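# Stand the filled white housing upright on the belt

## Task

Find the white housing that already contains both its circuit board and its motor. Place it standing upright on the dark belt strip that runs just behind the white rail, keeping the board and motor seated inside it, and then release it from the gripper.

## Robot and tools

Robot: two arms, left_arm and right_arm, each ending in a two-finger parallel gripper. The gripper's fingers point along its own +z axis and close along its own y axis. The reported hand point (end_effector_position) sits between the finger pads, roughly 1 cm short of the tips.

Scene frame: origin on the table top midway between the arms, +x out over the table, +z up, and left_arm on the +y side. Arm bases: left_arm at (+0.015, +0.308, 0) m, right_arm at (+0.016, -0.253, 0) m, both turned only slightly about z. The names left and right refer to the arms, not to image sides. Cameras: cam_head_left, cam_head_right (fixed, above and behind the table), cam_left_wrist and cam_right_wrist, all 504x504.

execute_actions takes "actions", a list holding zero or one item, plus an optional "pictures" true/false. An empty list only returns the current state. An item with "rows" (1 to 15 rows) and "steps" (1 to 15, default 15; each step 1/30 s) is a motion; each row is used for one step and the last row repeats to fill the steps. An item with only "steps" (up to 300) is a pause counted from the previous result. Each row is a single list of 14 numbers, all within -1 to 1: dx, dy, dz, rx, ry, rz, opening for left_arm, then the same seven for right_arm. Both arms must always be filled in. The first six of each arm are an offset, expressed in that gripper's own axes, from the gripper's pose in the latest result that reported it (for a later call inside one reply, or before any result in the scene, from where the arm is when the action begins). Every row refers back to that same base pose, not to the row before. Scale: 1.0 equals 0.6 m of translation or 180 degrees of rotation; rx, ry, rz form one rotation vector. The opening is absolute, not an offset: +1 is fully open (0.094 m), -1 fully closed.

move takes "target": one 14-number row laid out exactly like above, offsets from the same reference, and optional "speed" in m/s (0.002 to 0.5, default 0.25; turning up to twice that in rad/s). Both grippers travel in straight lines that finish together, taking 0.5 to 10 s; longer paths are cut off at 10 s. Openings are applied at the start. Paths ignore obstacles and the other arm, and grippers may lag, wander or overshoot speed, mostly near full reach. Faster contact means harder impact; aiming further beyond a contact presses harder.

wait takes "seconds" (0 to 10) and sends nothing new. zoom_image takes "camera" and "region" [x0, y0, x1, y1] in pixels from the top-left, at most 504 by 504, and shows that part of the latest image in more detail. read_manual returns only licence texts. finished_scene takes "scene", the number of the current scene, ends it irreversibly and reports whether the goal holds.

Control details: each step the commanded pose is limited to within 70 mm and 16 degrees of the measured pose, and position is favoured over orientation when both cannot be met. After an action ends the arm only continues to its last clipped pose, so long moves need several actions; check the result and send the remainder. Arms tend to settle a centimetre or more low, and repeated zero offsets let them sink further. To keep an arm still, send it the offset back to its desired pose in the first call of a reply and zeros in later calls, raising the aim if it still sags. Zero offsets are not a pause: they pull the arm back to the reference pose. Joint ranges (rad): waist -2.618 to 3.054, shoulder 0 to 3.142, elbow 0 to 3.142, wrist pitch and yaw -1.571 to 1.571, wrist roll -2.094 to 2.094.

Reading results: the state line lists each gripper's position (m) and orientation quaternion wxyz in the scene frame; reported positions can be off, more at long reach. grip_measured is the measured finger opening on the command scale (each gripper has its own fixed error up to about 1 mm). To hold something, command roughly 0.03 below grip_measured for a firm grip, less for a lighter one. HELD marks steps where part of your command was withheld; a "pose unreachable" line names an arm whose command the clearance check altered or blocked. "Hand target" shows where the controller is currently driving each gripper. The move: line states the ending (done, off_target, moving, held, fault) and which limits acted (paced means the pose was clipped; held means some steps were blocked, after which the arm may jump ahead fast), along with each gripper's distance to its target. FAULT lines signal an arm stop; MOTOR HOT warns from 75 °C, with forced stops at 90 °C and a collapse of the arm at 100 °C, so avoid holding loads for long.

Avoid: knocking or placing anything off the table, letting the arms strike or press each other, dropping or slipping the housing, losing the board or motor out of it, slamming into surfaces, and pushing hard. Parts may occasionally be tugged or nudged by outside disturbances, so verify the housing is upright and filled before releasing and ending.

Each tool is called after "Request:" by a JSON object that holds its "api" and its "payload".

## Session

Request:
{"api": "execute_actions", "payload": {"actions": []}}

Scene clock: 0.00 s of 4240.00 s.
left_arm: end_effector_position=(+0.6399, +0.1844, +0.2068) grip_measured=+1.000 end_effector_quat_wxyz=(+0.475, -0.325, +0.747, -0.334) | right_arm: end_effector_position=(+0.6451, -0.1442, +0.1115) grip_measured=+1.000 end_effector_quat_wxyz=(+0.403, +0.087, +0.900, -0.140)
Joint positions: left_arm=[-0.062  2.113  1.646  0.136  0.005 -1.021  0.094] | right_arm=[ 0.363  2.502  2.268 -0.61   0.552  0.295  0.094]
Joint velocities: left_arm=[ 0.027  0.012 -0.002 -0.022  0.022  0.022  0.   ] | right_arm=[ 0.007 -0.007  0.017  0.037 -0.037  0.007  0.   ]
Joint torques (N m, as the arm reports them, + toward a larger angle): no reading
Motor temperatures (°C, as the motors report them): left_arm=[23 23 23 25 23 23] | right_arm=[24 22 23 22 25 23]
Hand target (left_arm): +0.640, +0.185, +0.228; +0.490, -0.319, +0.736, -0.342
Hand target (right_arm): +0.648, -0.145, +0.134; +0.423, +0.095, +0.891, -0.136

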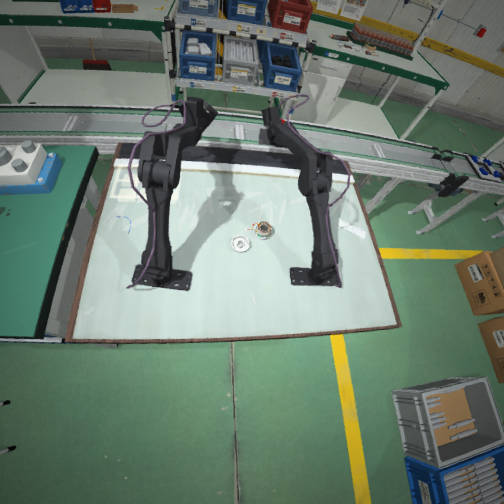

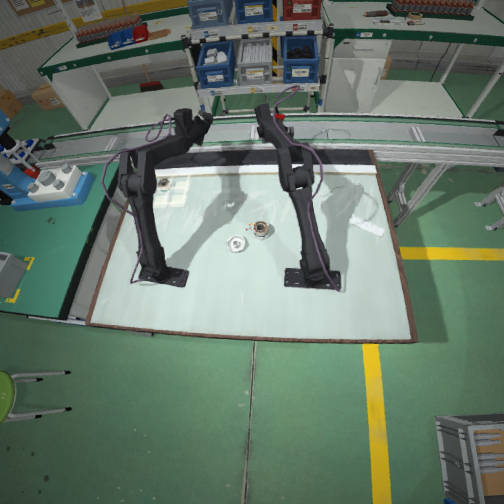

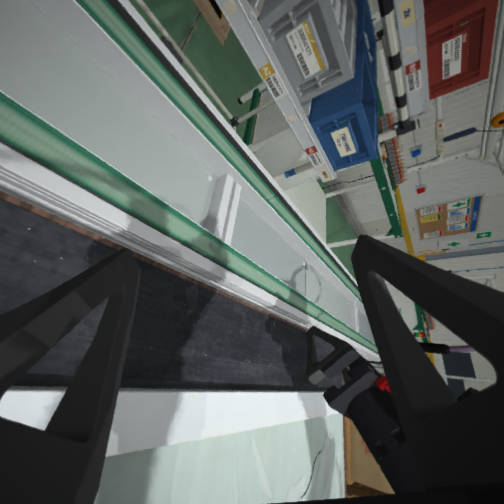

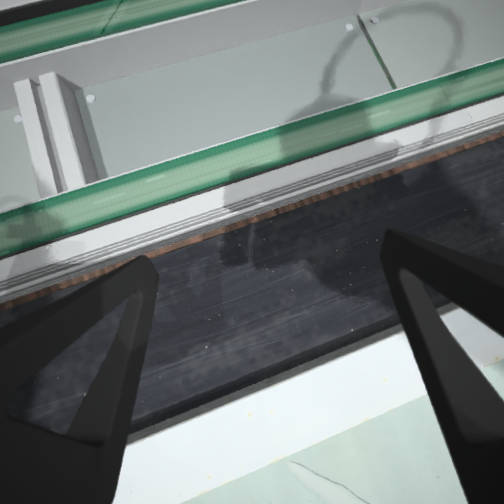

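Request:
{"api": "zoom_image", "payload": {"camera": "cam_head_right", "region": [210, 190, 290, 270]}}

Request:
{"api": "zoom_image", "payload": {"camera": "cam_head_left", "region": [210, 190, 290, 270]}}

Request:
{"api": "zoom_image", "payload": {"camera": "cam_head_right", "region": [140, 140, 300, 220]}}

Region (210, 190, 290, 270) of cam_head_right's 504x504 image, scaled by 6.300, with more detail than that image has.

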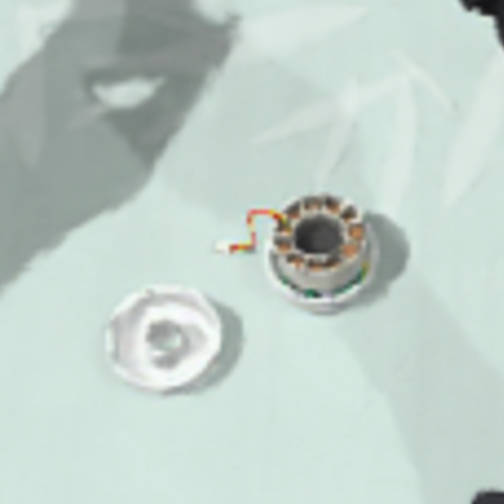

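Region (210, 190, 290, 270) of cam_head_left's 504x504 image, scaled by 6.300, with more detail than that image has.

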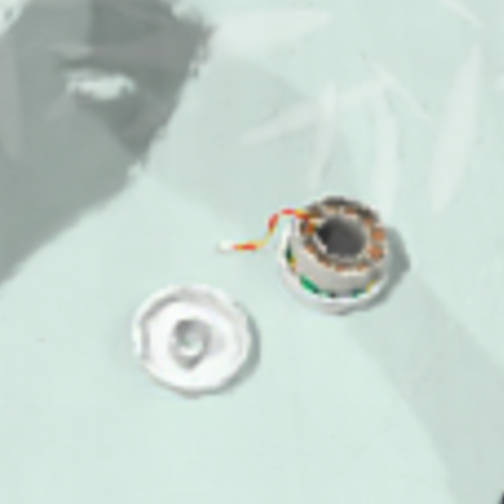

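Region (140, 140, 300, 220) of cam_head_right's 504x504 image, scaled by 3.150, with more detail than that image has.

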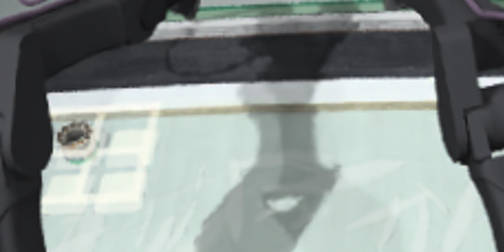

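Request:
{"api": "move", "payload": {"target": [0.532,0.054,-0.643,0.15,0.284,0.47,1,-0.012,-0.54,-0.04,0,0,0,1], "speed": 0.3}}

Scene clock: 19.33 s of 4240.00 s.
left_arm: end_effector_position=(+0.1676, +0.0234, +0.1345) grip_measured=+1.000 end_effector_quat_wxyz=(+0.272, +0.504, +0.800, -0.179) | right_arm: end_effector_position=(+0.5459, -0.4444, +0.1645) grip_measured=+1.000 end_effector_quat_wxyz=(+0.382, +0.095, +0.910, -0.129)
Joint positions: left_arm=[-0.917  1.185  0.815 -0.539  0.059  0.053  0.094] | right_arm=[-0.277  1.999  1.654 -0.399  0.079 -0.15   0.094]
Joint velocities: left_arm=[ 0.007 -0.002 -0.012 -0.037 -0.022  0.007  0.   ] | right_arm=[-0.002 -0.022 -0.002  0.007 -0.022 -0.051  0.   ]
Joint torques (N m, as the arm reports them, + toward a larger angle): left_arm=[-0.55 -4.56 10.47  1.15 -0.01  0.07] | right_arm=[  0.01 -15.03   6.53   1.48  -0.05  -0.03]
Motor temperatures (°C, as the motors report them): left_arm=[23 27 24 28 23 23] | right_arm=[24 28 25 24 25 23]
Hand target (left_arm): +0.170, +0.018, +0.151; +0.290, +0.504, +0.792, -0.186
Hand target (right_arm): +0.546, -0.443, +0.187; +0.402, +0.090, +0.902, -0.132
Off the commanded pose (left_arm): 0.015 m, 2 deg.
Off the commanded pose (right_arm): 0.027 m, 3 deg.
After step 90, 12.70 s passed at rest.
move: off_target (left_arm, right_arm)
camera_calibration (this result's frames):
cam_left_wrist: T_world_to_cam=[[-0.922949, -0.382975, 0.0386694, 0.159673], [-0.377763, 0.920485, 0.100015, 0.033343], [-0.0738978, 0.0777007, -0.994234, 0.242708], [0, 0, 0, 1]] pos_world=[0.177901, 0.0116004, 0.2318]
cam_right_wrist: T_world_to_cam=[[-0.357229, -0.933916, 0.0137314, -0.218572], [-0.927927, 0.353186, -0.119211, 0.690712], [0.106483, -0.0553274, -0.992774, 0.170426], [0, 0, 0, 1]] pos_world=[0.544703, -0.438648, 0.254536]

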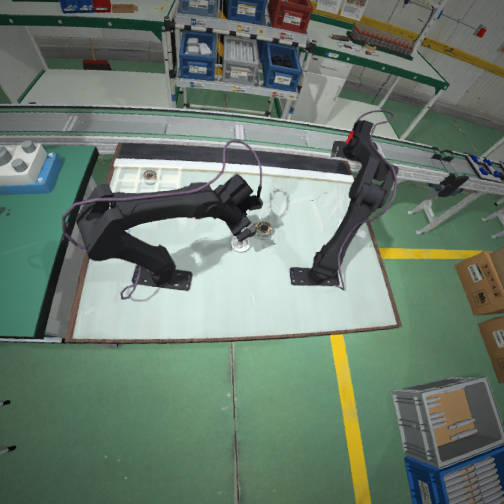

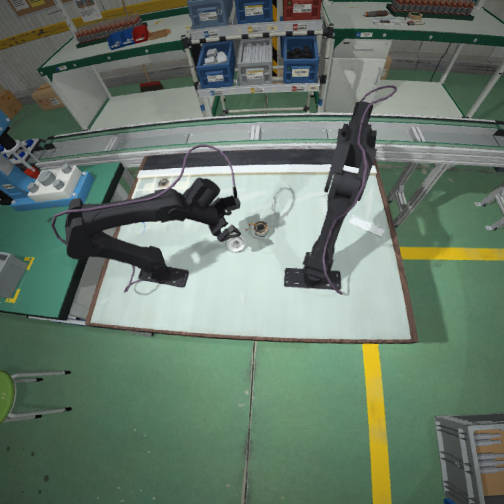

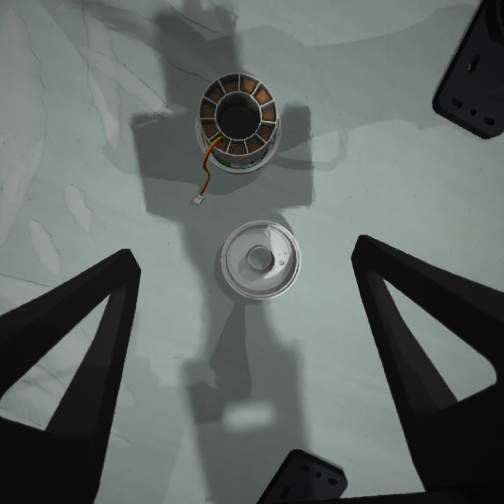

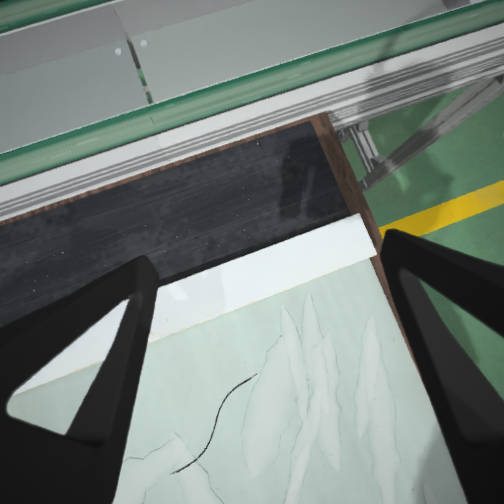

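Request:
{"api": "move", "payload": {"target": [-0.082,0.006,0.148,0,-0.02,0,1,-0.03,0,-0.025,0,0,0,1]}}

Scene clock: 24.17 s of 4240.00 s.
left_arm: end_effector_position=(+0.2071, -0.0450, +0.0814) grip_measured=+1.000 end_effector_quat_wxyz=(+0.278, +0.500, +0.799, -0.184) | right_arm: end_effector_position=(+0.5392, -0.4419, +0.1653) grip_measured=+1.000 end_effector_quat_wxyz=(+0.359, +0.094, +0.920, -0.124)
Joint positions: left_arm=[-0.917  1.565  0.883 -0.211  0.057  0.047  0.094] | right_arm=[-0.277  2.002  1.697 -0.489  0.078 -0.151  0.094]
Joint velocities: left_arm=[ 0.002 -0.007  0.012 -0.051  0.007 -0.022  0.   ] | right_arm=[-0.007 -0.002 -0.027  0.007 -0.051  0.037  0.   ]
Joint torques (N m, as the arm reports them, + toward a larger angle): left_arm=[-0.91 -6.08  9.96  1.34  0.02 -0.05] | right_arm=[  0.78 -12.54   8.73   1.44   0.07   0.11]
Motor temperatures (°C, as the motors report them): left_arm=[23 26 24 28 23 23] | right_arm=[24 29 25 24 25 23]
Hand target (left_arm): +0.210, -0.058, +0.095; +0.297, +0.498, +0.791, -0.195
Hand target (right_arm): +0.547, -0.441, +0.187; +0.382, +0.095, +0.910, -0.129
Off the commanded pose (left_arm): 0.020 m, 3 deg.
Off the commanded pose (right_arm): 0.024 m, 3 deg.
After step 90, 0.70 s passed at rest.
move: off_target (left_arm, right_arm)
camera_calibration (this result's frames):
cam_left_wrist: T_world_to_cam=[[-0.920933, -0.387692, 0.0397241, 0.171233], [-0.383587, 0.91973, 0.0834121, 0.119094], [-0.0688736, 0.0615793, -0.995723, 0.196535], [0, 0, 0, 1]] pos_world=[0.216913, -0.0552508, 0.178959]
cam_right_wrist: T_world_to_cam=[[-0.355528, -0.934541, 0.0152862, -0.220133], [-0.93277, 0.353718, -0.069455, 0.678367], [0.0595015, -0.0389517, -0.997468, 0.20547], [0, 0, 0, 1]] pos_world=[0.542271, -0.437671, 0.255431]

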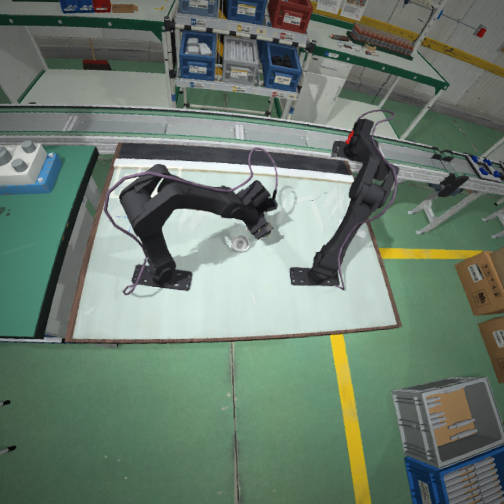

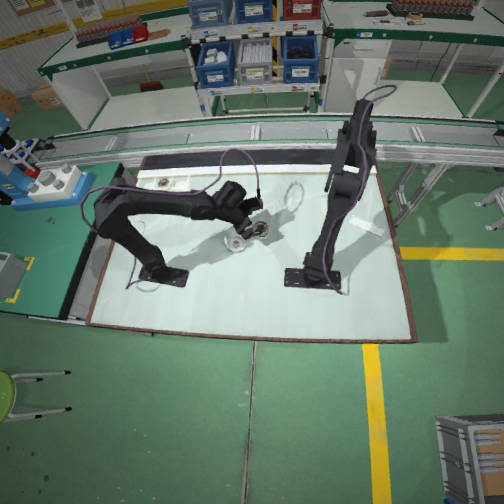

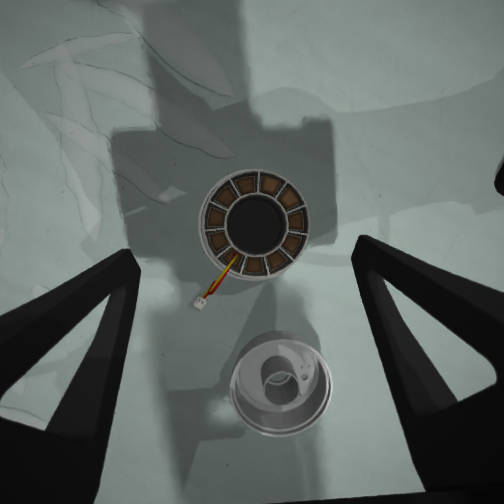

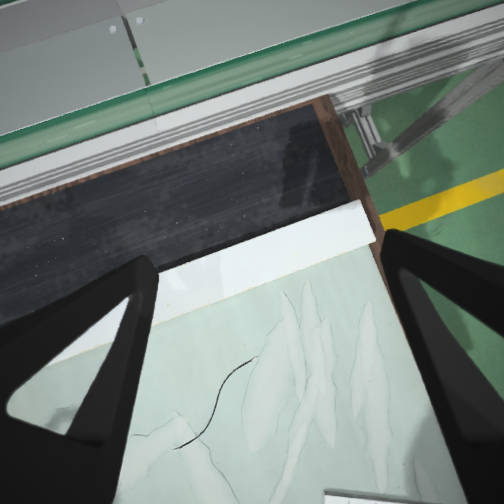

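Request:
{"api": "move", "payload": {"target": [-0.012,-0.017,0.063,0,-0.014,0,1,-0.03,0,-0.02,0,-0.015,0,1], "speed": 0.08}}

Scene clock: 28.40 s of 4240.00 s.
left_arm: end_effector_position=(+0.2094, -0.0698, +0.0507) grip_measured=+1.000 end_effector_quat_wxyz=(+0.284, +0.498, +0.797, -0.188) | right_arm: end_effector_position=(+0.5391, -0.4419, +0.1653) grip_measured=+1.000 end_effector_quat_wxyz=(+0.359, +0.094, +0.920, -0.124)
Joint positions: left_arm=[-0.948  1.706  0.883 -0.053  0.04   0.021  0.094] | right_arm=[-0.277  2.002  1.697 -0.489  0.078 -0.151  0.094]
Joint velocities: left_arm=[-0.007  0.002 -0.007  0.022 -0.022  0.022  0.   ] | right_arm=[-0.007  0.007 -0.017  0.037 -0.007 -0.022  0.   ]
Joint torques (N m, as the arm reports them, + toward a larger angle): left_arm=[-0.61 -7.66  7.    1.38 -0.03 -0.06] | right_arm=[  0.49 -13.64   7.43   1.5   -0.03   0.03]
Motor temperatures (°C, as the motors report them): left_arm=[23 26 25 28 23 23] | right_arm=[24 28 25 25 25 23]
Hand target (left_arm): +0.210, -0.076, +0.057; +0.296, +0.496, +0.793, -0.194
Hand target (right_arm): +0.544, -0.440, +0.186; +0.381, +0.091, +0.911, -0.126
Off the commanded pose (left_arm): 0.009 m, 2 deg.
Off the commanded pose (right_arm): 0.022 m, 3 deg.
After step 90, 0.20 s passed at rest.
move: off_target (right_arm)
camera_calibration (this result's frames):
cam_left_wrist: T_world_to_cam=[[-0.921335, -0.386616, 0.040861, 0.165066], [-0.38352, 0.921074, 0.0673396, 0.146246], [-0.0636706, 0.0463713, -0.996893, 0.165514], [0, 0, 0, 1]] pos_world=[0.218708, -0.0785611, 0.148407]
cam_right_wrist: T_world_to_cam=[[-0.355522, -0.934543, 0.0153017, -0.220141], [-0.932795, 0.353727, -0.0690748, 0.678249], [0.0591407, -0.038831, -0.997494, 0.205661], [0, 0, 0, 1]] pos_world=[0.542239, -0.43766, 0.255364]

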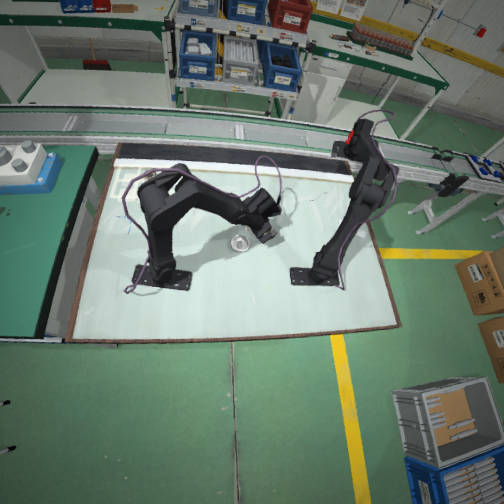

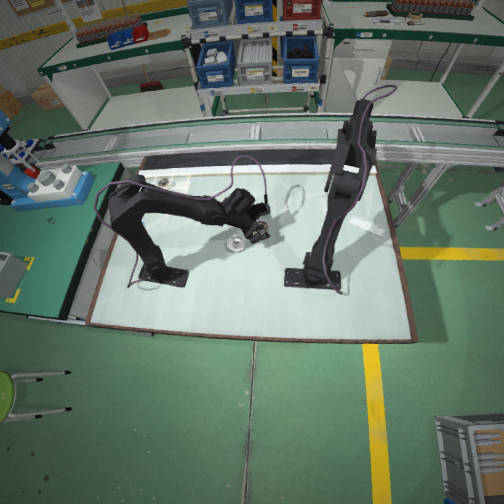

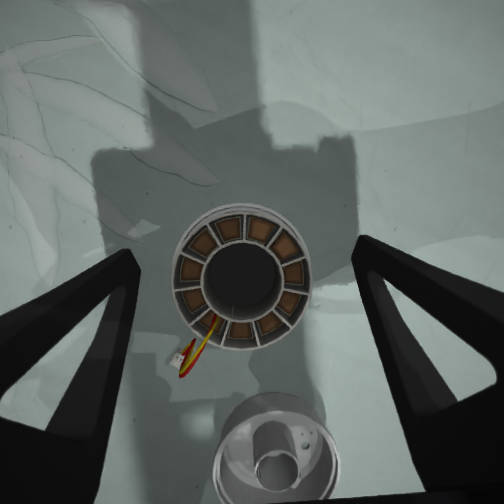

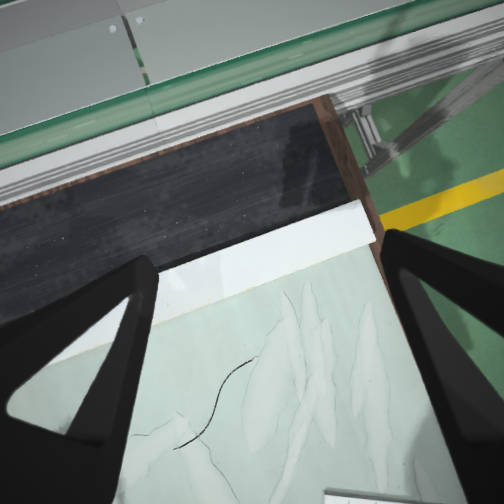

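Request:
{"api": "move", "payload": {"target": [0.03,0.003,0.036,0,-0.008,0,1,-0.03,0,-0.02,0,-0.015,0,1], "speed": 0.05}}

Scene clock: 36.77 s of 4240.00 s.
left_arm: end_effector_position=(+0.2090, -0.0690, +0.0219) grip_measured=+1.000 end_effector_quat_wxyz=(+0.289, +0.497, +0.795, -0.191) | right_arm: end_effector_position=(+0.5391, -0.4419, +0.1652) grip_measured=+1.000 end_effector_quat_wxyz=(+0.359, +0.094, +0.920, -0.124)
Joint positions: left_arm=[-0.948  1.775  0.814  0.096  0.04   0.021  0.094] | right_arm=[-0.277  2.002  1.697 -0.489  0.078 -0.151  0.094]
Joint velocities: left_arm=[-0.027 -0.022 -0.002  0.022 -0.022  0.007  0.   ] | right_arm=[-0.012  0.017  0.007 -0.022  0.022  0.022  0.   ]
Joint torques (N m, as the arm reports them, + toward a larger angle): left_arm=[ 0.39 -7.77  5.23  1.4   0.07  0.03] | right_arm=[  0.49 -13.63   7.43   1.49  -0.03   0.04]
Motor temperatures (°C, as the motors report them): left_arm=[23 25 25 29 23 23] | right_arm=[24 29 26 25 25 23]
Hand target (left_arm): +0.210, -0.069, +0.023; +0.294, +0.496, +0.794, -0.194
Hand target (right_arm): +0.544, -0.440, +0.186; +0.381, +0.091, +0.911, -0.126
Off the commanded pose (left_arm): 0.002 m, 1 deg.
Off the commanded pose (right_arm): 0.022 m, 3 deg.
After step 90, 4.27 s passed at rest.
move: off_target (right_arm)
camera_calibration (this result's frames):
cam_left_wrist: T_world_to_cam=[[-0.921353, -0.386691, 0.0397362, 0.166248], [-0.384358, 0.921508, 0.0556078, 0.147717], [-0.0581203, 0.0359615, -0.997662, 0.13491], [0, 0, 0, 1]] pos_world=[0.21779, -0.0766878, 0.119774]
cam_right_wrist: T_world_to_cam=[[-0.355517, -0.934544, 0.0153172, -0.220149], [-0.93282, 0.353735, -0.0686945, 0.678132], [0.0587798, -0.0387102, -0.99752, 0.205851], [0, 0, 0, 1]] pos_world=[0.542208, -0.43765, 0.255297]

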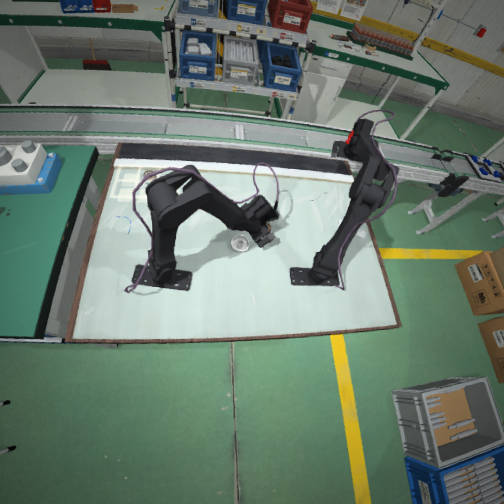

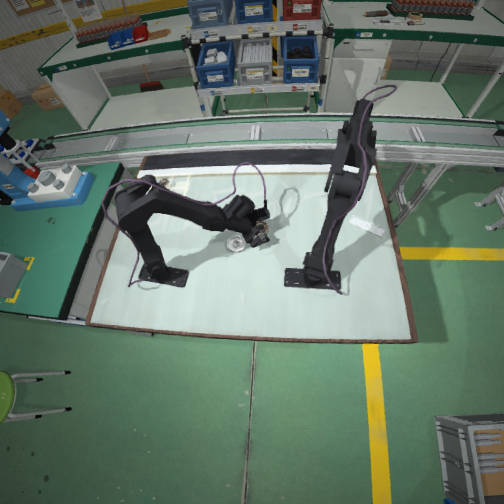

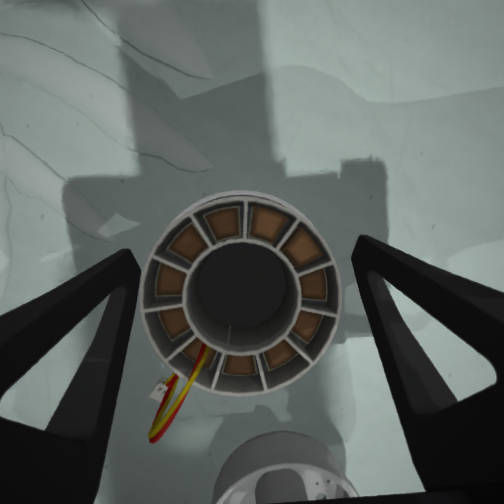

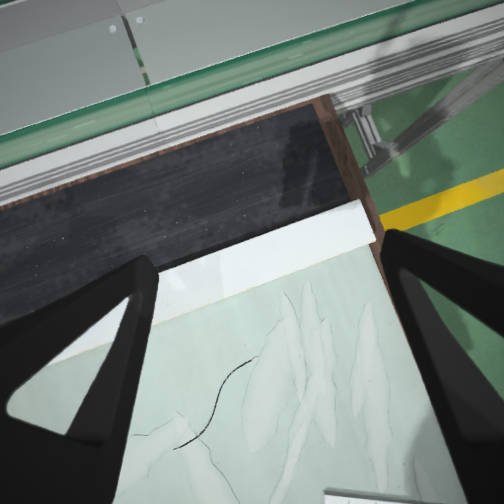

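Move along gripper +x (back and down), then close.

Request:
{"api": "move", "payload": {"target": [0.014,0.005,0.004,0,-0.003,0,1,-0.03,0,-0.02,0,-0.015,0,1], "speed": 0.03}}

Request:
{"api": "move", "payload": {"target": [0,0,0,0,0,0,0.42,0,0,0,0,0,0,1]}}

Scene clock: 42.07 s of 4240.00 s.
left_arm: end_effector_position=(+0.2075, -0.0661, +0.0180) grip_measured=+1.000 end_effector_quat_wxyz=(+0.293, +0.497, +0.794, -0.193) | right_arm: end_effector_position=(+0.5391, -0.4419, +0.1652) grip_measured=+1.000 end_effector_quat_wxyz=(+0.359, +0.094, +0.920, -0.124)
Joint positions: left_arm=[-0.948  1.775  0.786  0.133  0.04   0.023  0.094] | right_arm=[-0.277  2.002  1.697 -0.489  0.078 -0.151  0.094]
Joint velocities: left_arm=[-0.027  0.007  0.002  0.051  0.022  0.007  0.   ] | right_arm=[-0.007 -0.017 -0.002 -0.037 -0.007 -0.022  0.   ]
Joint torques (N m, as the arm reports them, + toward a larger angle): left_arm=[ 0.88 -7.19  4.88  1.38  0.1   0.06] | right_arm=[  0.47 -13.63   7.44   1.49  -0.03   0.03]
Motor temperatures (°C, as the motors report them): left_arm=[23 25 24 29 23 23] | right_arm=[24 29 26 25 25 23]
Hand target (left_arm): +0.209, -0.063, +0.015; +0.293, +0.496, +0.794, -0.193
Hand target (right_arm): +0.544, -0.440, +0.186; +0.381, +0.091, +0.911, -0.126
Off the commanded pose (left_arm): 0.005 m, 0 deg.
Off the commanded pose (right_arm): 0.022 m, 3 deg.
After step 90, 1.30 s passed at rest.
move: off_target (right_arm)
camera_calibration (this result's frames):
cam_left_wrist: T_world_to_cam=[[-0.922226, -0.384832, 0.0374673, 0.166457], [-0.383033, 0.922522, 0.0473148, 0.144706], [-0.0527726, 0.0292837, -0.998177, 0.129263], [0, 0, 0, 1]] pos_world=[0.21576, -0.0732219, 0.115943]
cam_right_wrist: T_world_to_cam=[[-0.355517, -0.934544, 0.0153172, -0.220149], [-0.93282, 0.353735, -0.0686945, 0.678132], [0.0587798, -0.0387102, -0.99752, 0.205851], [0, 0, 0, 1]] pos_world=[0.542208, -0.43765, 0.255297]

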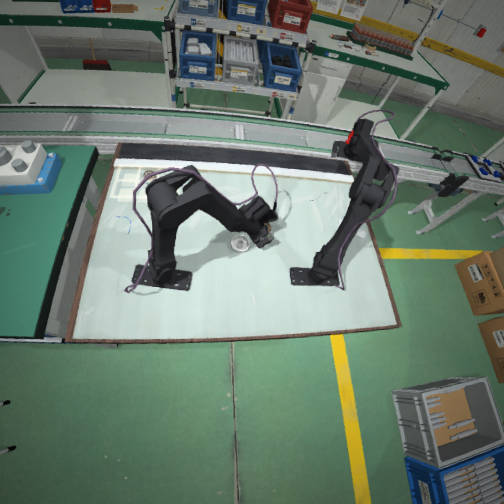

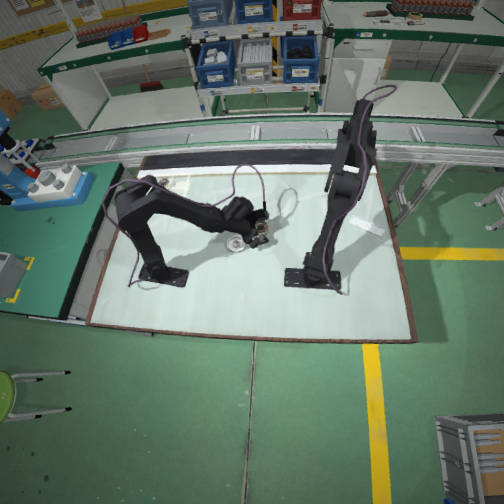

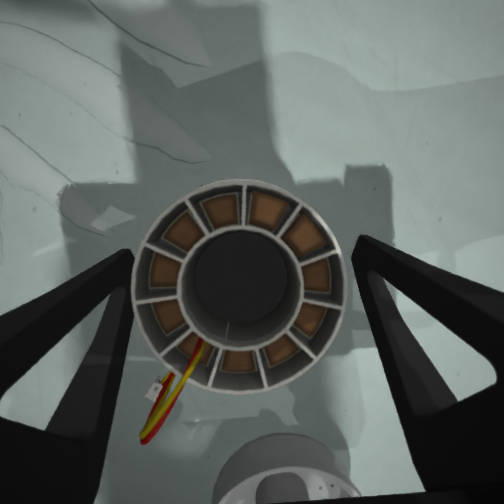

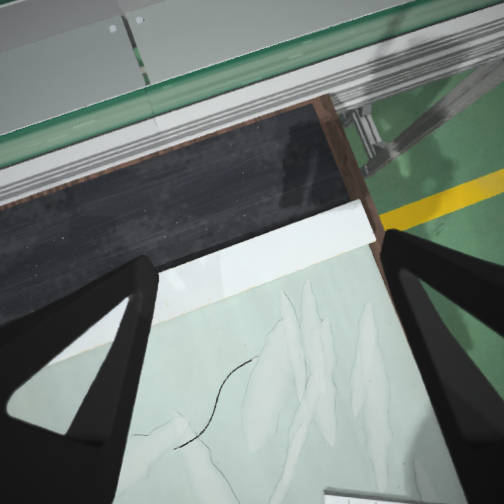

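Scene clock: 42.57 s of 4240.00 s.
left_arm: end_effector_position=(+0.2077, -0.0660, +0.0180) grip_measured=+0.434 end_effector_quat_wxyz=(+0.293, +0.497, +0.794, -0.192) | right_arm: end_effector_position=(+0.5389, -0.4418, +0.1651) grip_measured=+1.000 end_effector_quat_wxyz=(+0.359, +0.094, +0.920, -0.124)
Joint positions: left_arm=[-0.948  1.775  0.786  0.133  0.038  0.023  0.067] | right_arm=[-0.277  2.002  1.697 -0.49   0.078 -0.151  0.094]
Joint velocities: left_arm=[-0.002 -0.022 -0.002  0.022 -0.022 -0.051 -0.   ] | right_arm=[ 0.017 -0.007 -0.002 -0.007 -0.022  0.007  0.   ]
Joint torques (N m, as the arm reports them, + toward a larger angle): left_arm=[ 0.02 -7.57  5.98  1.24  0.04  0.01] | right_arm=[  0.05 -11.89   5.97   1.44   0.     0.03]
Motor temperatures (°C, as the motors report them): left_arm=[23 25 24 29 23 23] | right_arm=[24 29 26 25 25 23]
Hand target (left_arm): +0.208, -0.066, +0.018; +0.293, +0.497, +0.794, -0.193
Hand target (right_arm): +0.539, -0.442, +0.165; +0.359, +0.094, +0.920, -0.124
Off the commanded pose (left_arm): 0.000 m, 0 deg.
Off the commanded pose (right_arm): 0.000 m, 0 deg.
move: done
camera_calibration (this result's frames):
cam_left_wrist: T_world_to_cam=[[-0.921965, -0.385539, 0.0366077, 0.166575], [-0.383762, 0.922215, 0.0473966, 0.144822], [-0.0520334, 0.0296494, -0.998205, 0.129135], [0, 0, 0, 1]] pos_world=[0.215873, -0.0731643, 0.115941]
cam_right_wrist: T_world_to_cam=[[-0.355506, -0.934548, 0.0153482, -0.220166], [-0.932869, 0.353751, -0.0679339, 0.677896], [0.0580581, -0.0384687, -0.997572, 0.206233], [0, 0, 0, 1]] pos_world=[0.542145, -0.437629, 0.255163]

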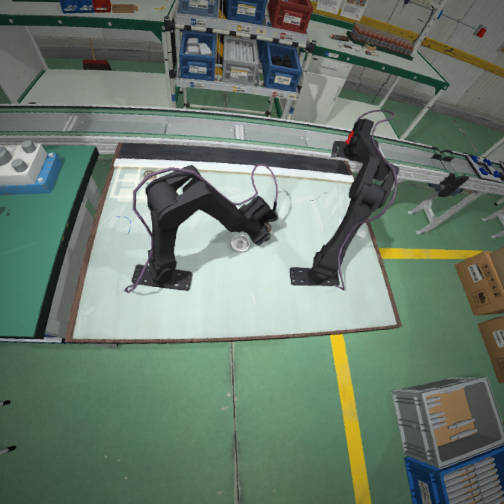

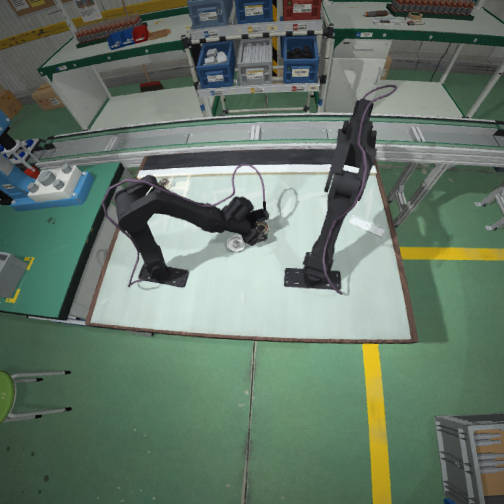

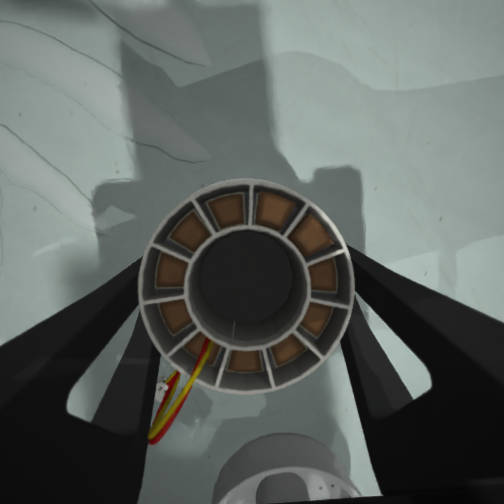

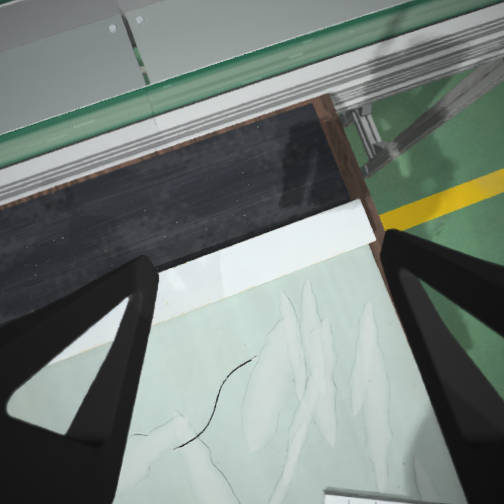

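Request:
{"api": "move", "payload": {"target": [-0.1,-0.002,-0.113,0,-0.012,0,0.39,0,0,0,0,0,0,1], "speed": 0.08}}

Scene clock: 46.10 s of 4240.00 s.
left_arm: end_effector_position=(+0.2016, -0.0545, +0.0799) grip_measured=+0.414 end_effector_quat_wxyz=(+0.276, +0.501, +0.800, -0.182) | right_arm: end_effector_position=(+0.5388, -0.4418, +0.1649) grip_measured=+1.000 end_effector_quat_wxyz=(+0.358, +0.094, +0.920, -0.124)
Joint positions: left_arm=[-0.948  1.591  0.907 -0.213  0.038  0.023  0.066] | right_arm=[-0.277  2.002  1.697 -0.491  0.078 -0.151  0.094]
Joint velocities: left_arm=[-0.022  0.017 -0.012 -0.022  0.007  0.081  0.   ] | right_arm=[-0.017  0.012 -0.012  0.066 -0.081  0.007  0.   ]
Joint torques (N m, as the arm reports them, + toward a larger angle): left_arm=[ 0.15 -9.23 10.17  1.33  0.05  0.  ] | right_arm=[  0.04 -11.91   5.98   1.44   0.     0.03]
Motor temperatures (°C, as the motors report them): left_arm=[23 25 24 29 23 23] | right_arm=[24 28 26 25 25 23]
Hand target (left_arm): +0.208, -0.066, +0.108; +0.308, +0.493, +0.788, -0.201
Hand target (right_arm): +0.539, -0.442, +0.165; +0.359, +0.094, +0.920, -0.124
Off the commanded pose (left_arm): 0.032 m, 5 deg.
Off the commanded pose (right_arm): 0.000 m, 0 deg.
move: off_target (left_arm)
camera_calibration (this result's frames):
cam_left_wrist: T_world_to_cam=[[-0.921205, -0.386967, 0.0404628, 0.162556], [-0.382417, 0.919687, 0.0890704, 0.125137], [-0.0716804, 0.0665785, -0.995203, 0.196044], [0, 0, 0, 1]] pos_world=[0.211655, -0.0652355, 0.17738]
cam_right_wrist: T_world_to_cam=[[-0.355495, -0.934552, 0.0153791, -0.220182], [-0.932918, 0.353768, -0.0671733, 0.67766], [0.0573363, -0.0382272, -0.997623, 0.206614], [0, 0, 0, 1]] pos_world=[0.542082, -0.437607, 0.255029]

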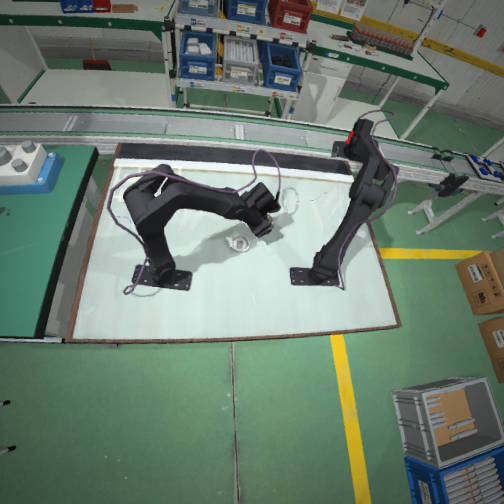

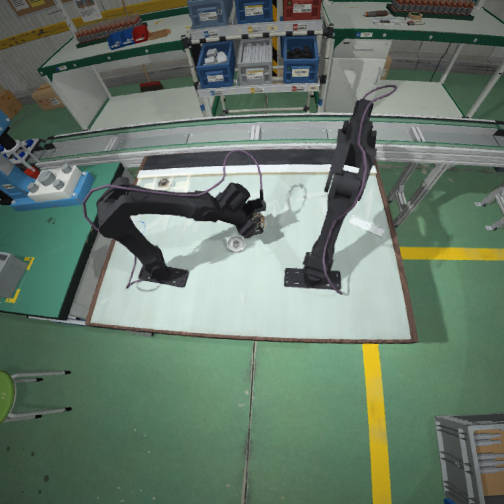

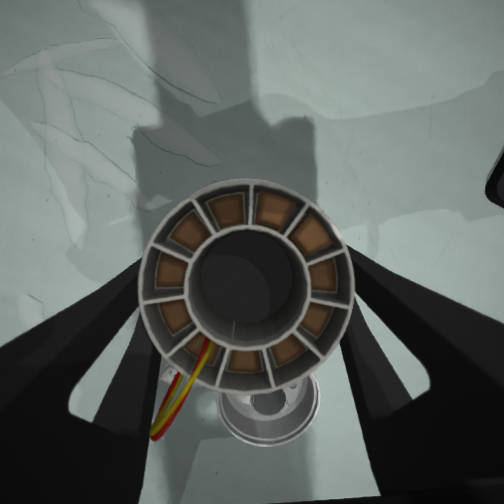

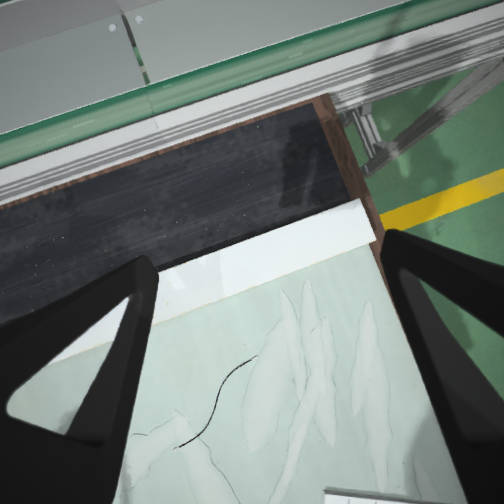

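Request:
{"api": "move", "payload": {"target": [0.021,0.818,-0.129,-0.2026,-0.03,-0.224,0.37,0,0,0,0,0,0,1], "speed": 0.17}}

Scene clock: 54.77 s of 4240.00 s.
left_arm: end_effector_position=(+0.6060, +0.2133, +0.0929) grip_measured=+0.414 end_effector_quat_wxyz=(+0.338, +0.087, +0.937, -0.030) | right_arm: end_effector_position=(+0.5387, -0.4417, +0.1648) grip_measured=+1.000 end_effector_quat_wxyz=(+0.358, +0.094, +0.921, -0.124)
Joint positions: left_arm=[-0.023  2.272  1.887 -0.494  0.016  0.023  0.066] | right_arm=[-0.277  2.002  1.697 -0.492  0.078 -0.151  0.094]
Joint velocities: left_arm=[-0.002 -0.012  0.002  0.022  0.022 -0.051  0.   ] | right_arm=[-0.002  0.002  0.002 -0.095 -0.037 -0.051  0.   ]
Joint torques (N m, as the arm reports them, + toward a larger angle): left_arm=[  0.04 -14.51  11.08   1.34  -0.03  -0.06] | right_arm=[  0.03 -11.92   5.97   1.44   0.01   0.03]
Motor temperatures (°C, as the motors report them): left_arm=[23 26 25 29 23 23] | right_arm=[24 28 26 26 25 23]
Hand target (left_arm): +0.617, +0.213, +0.124; +0.373, +0.082, +0.924, -0.031
Hand target (right_arm): +0.539, -0.442, +0.165; +0.358, +0.094, +0.920, -0.124
Off the commanded pose (left_arm): 0.035 m, 4 deg.
Off the commanded pose (right_arm): 0.000 m, 0 deg.
After step 90, 2.13 s passed at rest.
move: off_target (left_arm)
camera_calibration (this result's frames):
cam_left_wrist: T_world_to_cam=[[-0.231767, -0.972523, 0.0219718, 0.347095], [-0.969923, 0.232757, 0.0712276, 0.536521], [-0.0743845, -0.00480271, -0.997218, 0.237188], [0, 0, 0, 1]] pos_world=[0.618473, 0.213818, 0.190686]
cam_right_wrist: T_world_to_cam=[[-0.355483, -0.934556, 0.0154101, -0.220198], [-0.932966, 0.353784, -0.0664126, 0.677424], [0.0566145, -0.0379857, -0.997673, 0.206995], [0, 0, 0, 1]] pos_world=[0.542018, -0.437586, 0.254896]

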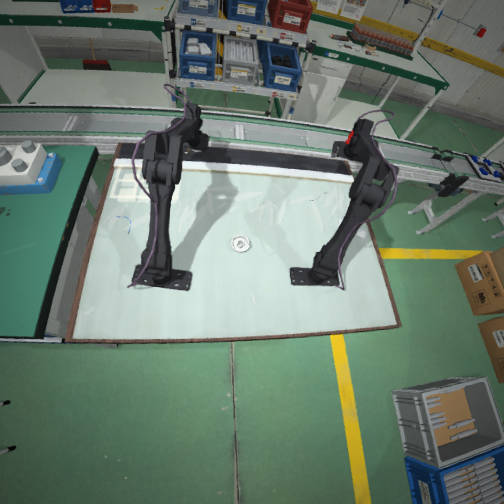

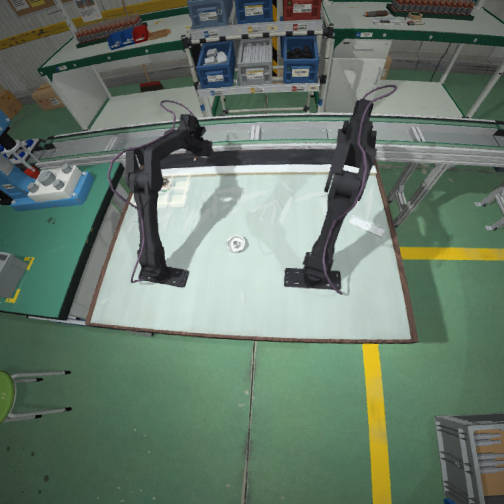

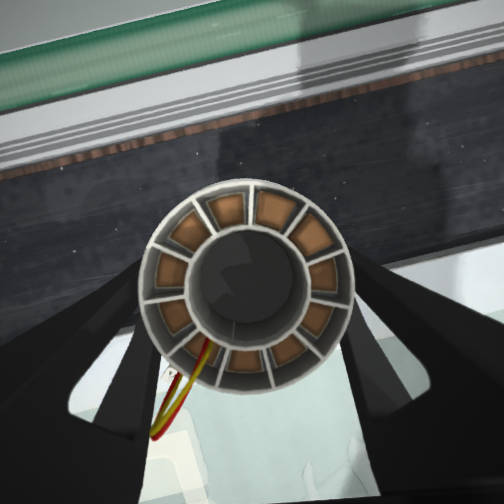

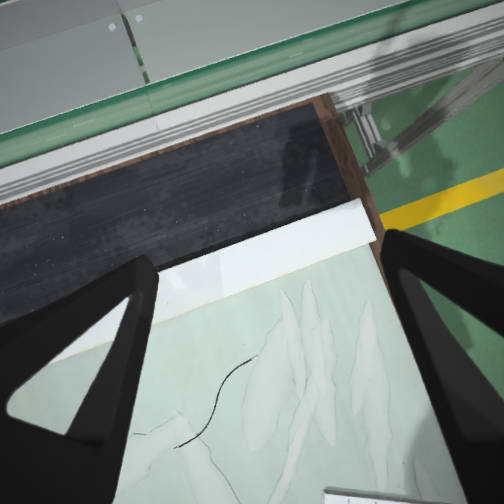

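Request:
{"api": "move", "payload": {"target": [-0.02,0,0.081,0,-0.025,0,0.37,0,0,0,0,0,0,1], "speed": 0.06}}

Scene clock: 59.00 s of 4240.00 s.
left_arm: end_effector_position=(+0.6253, +0.2103, +0.0299) grip_measured=+0.414 end_effector_quat_wxyz=(+0.330, +0.087, +0.939, -0.030) | right_arm: end_effector_position=(+0.5385, -0.4417, +0.1647) grip_measured=+1.000 end_effector_quat_wxyz=(+0.358, +0.094, +0.921, -0.124)
Joint positions: left_arm=[-0.023  2.429  1.918 -0.384  0.016  0.022  0.066] | right_arm=[-0.277  2.002  1.697 -0.493  0.078 -0.151  0.094]
Joint velocities: left_arm=[-0.002 -0.007  0.002 -0.007 -0.007  0.037 -0.001] | right_arm=[ 0.007 -0.002 -0.007  0.11  -0.007 -0.022  0.   ]
Joint torques (N m, as the arm reports them, + toward a larger angle): left_arm=[ -0.09 -15.25  10.94   1.52   0.03  -0.01] | right_arm=[  0.03 -11.91   5.99   1.44   0.     0.03]
Motor temperatures (°C, as the motors report them): left_arm=[23 27 25 29 23 23] | right_arm=[24 28 26 26 25 23]
Hand target (left_arm): +0.643, +0.207, +0.064; +0.375, +0.086, +0.923, -0.033
Hand target (right_arm): +0.539, -0.442, +0.165; +0.358, +0.094, +0.921, -0.124
Off the commanded pose (left_arm): 0.039 m, 5 deg.
Off the commanded pose (right_arm): 0.000 m, 0 deg.
move: off_target (left_arm)
camera_calibration (this result's frames):
cam_left_wrist: T_world_to_cam=[[-0.231093, -0.972647, 0.0235363, 0.349556], [-0.968636, 0.232276, 0.0882729, 0.559289], [-0.0913252, -0.00239886, -0.995818, 0.185766], [0, 0, 0, 1]] pos_world=[0.639493, 0.210531, 0.127391]
cam_right_wrist: T_world_to_cam=[[-0.355472, -0.934559, 0.015441, -0.220214], [-0.933014, 0.3538, -0.065652, 0.677188], [0.0558926, -0.0377441, -0.997723, 0.207375], [0, 0, 0, 1]] pos_world=[0.541955, -0.437565, 0.254762]

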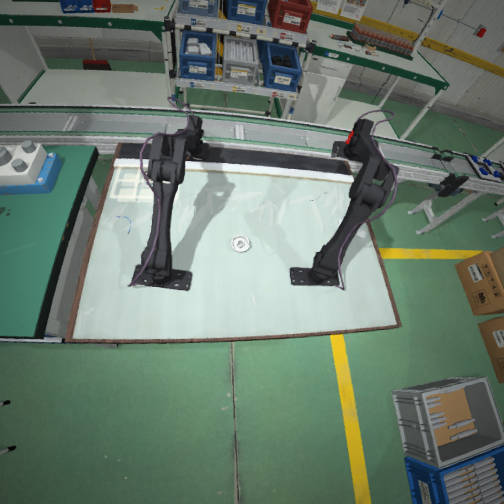

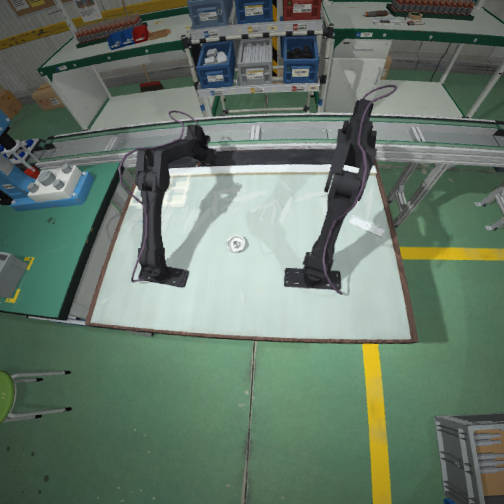

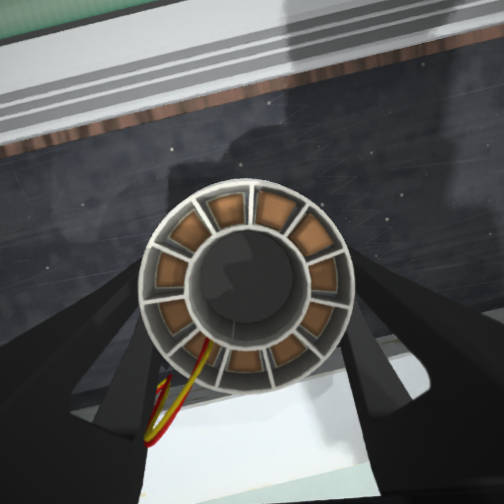

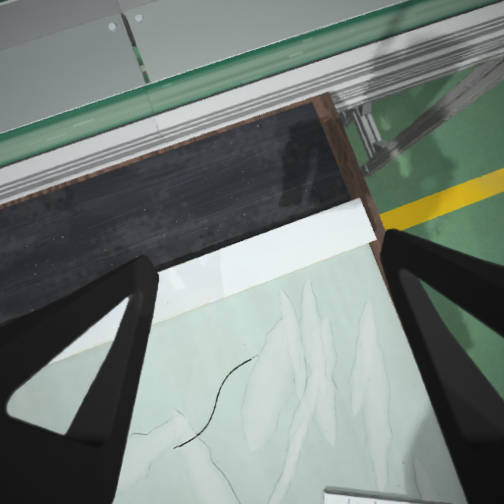

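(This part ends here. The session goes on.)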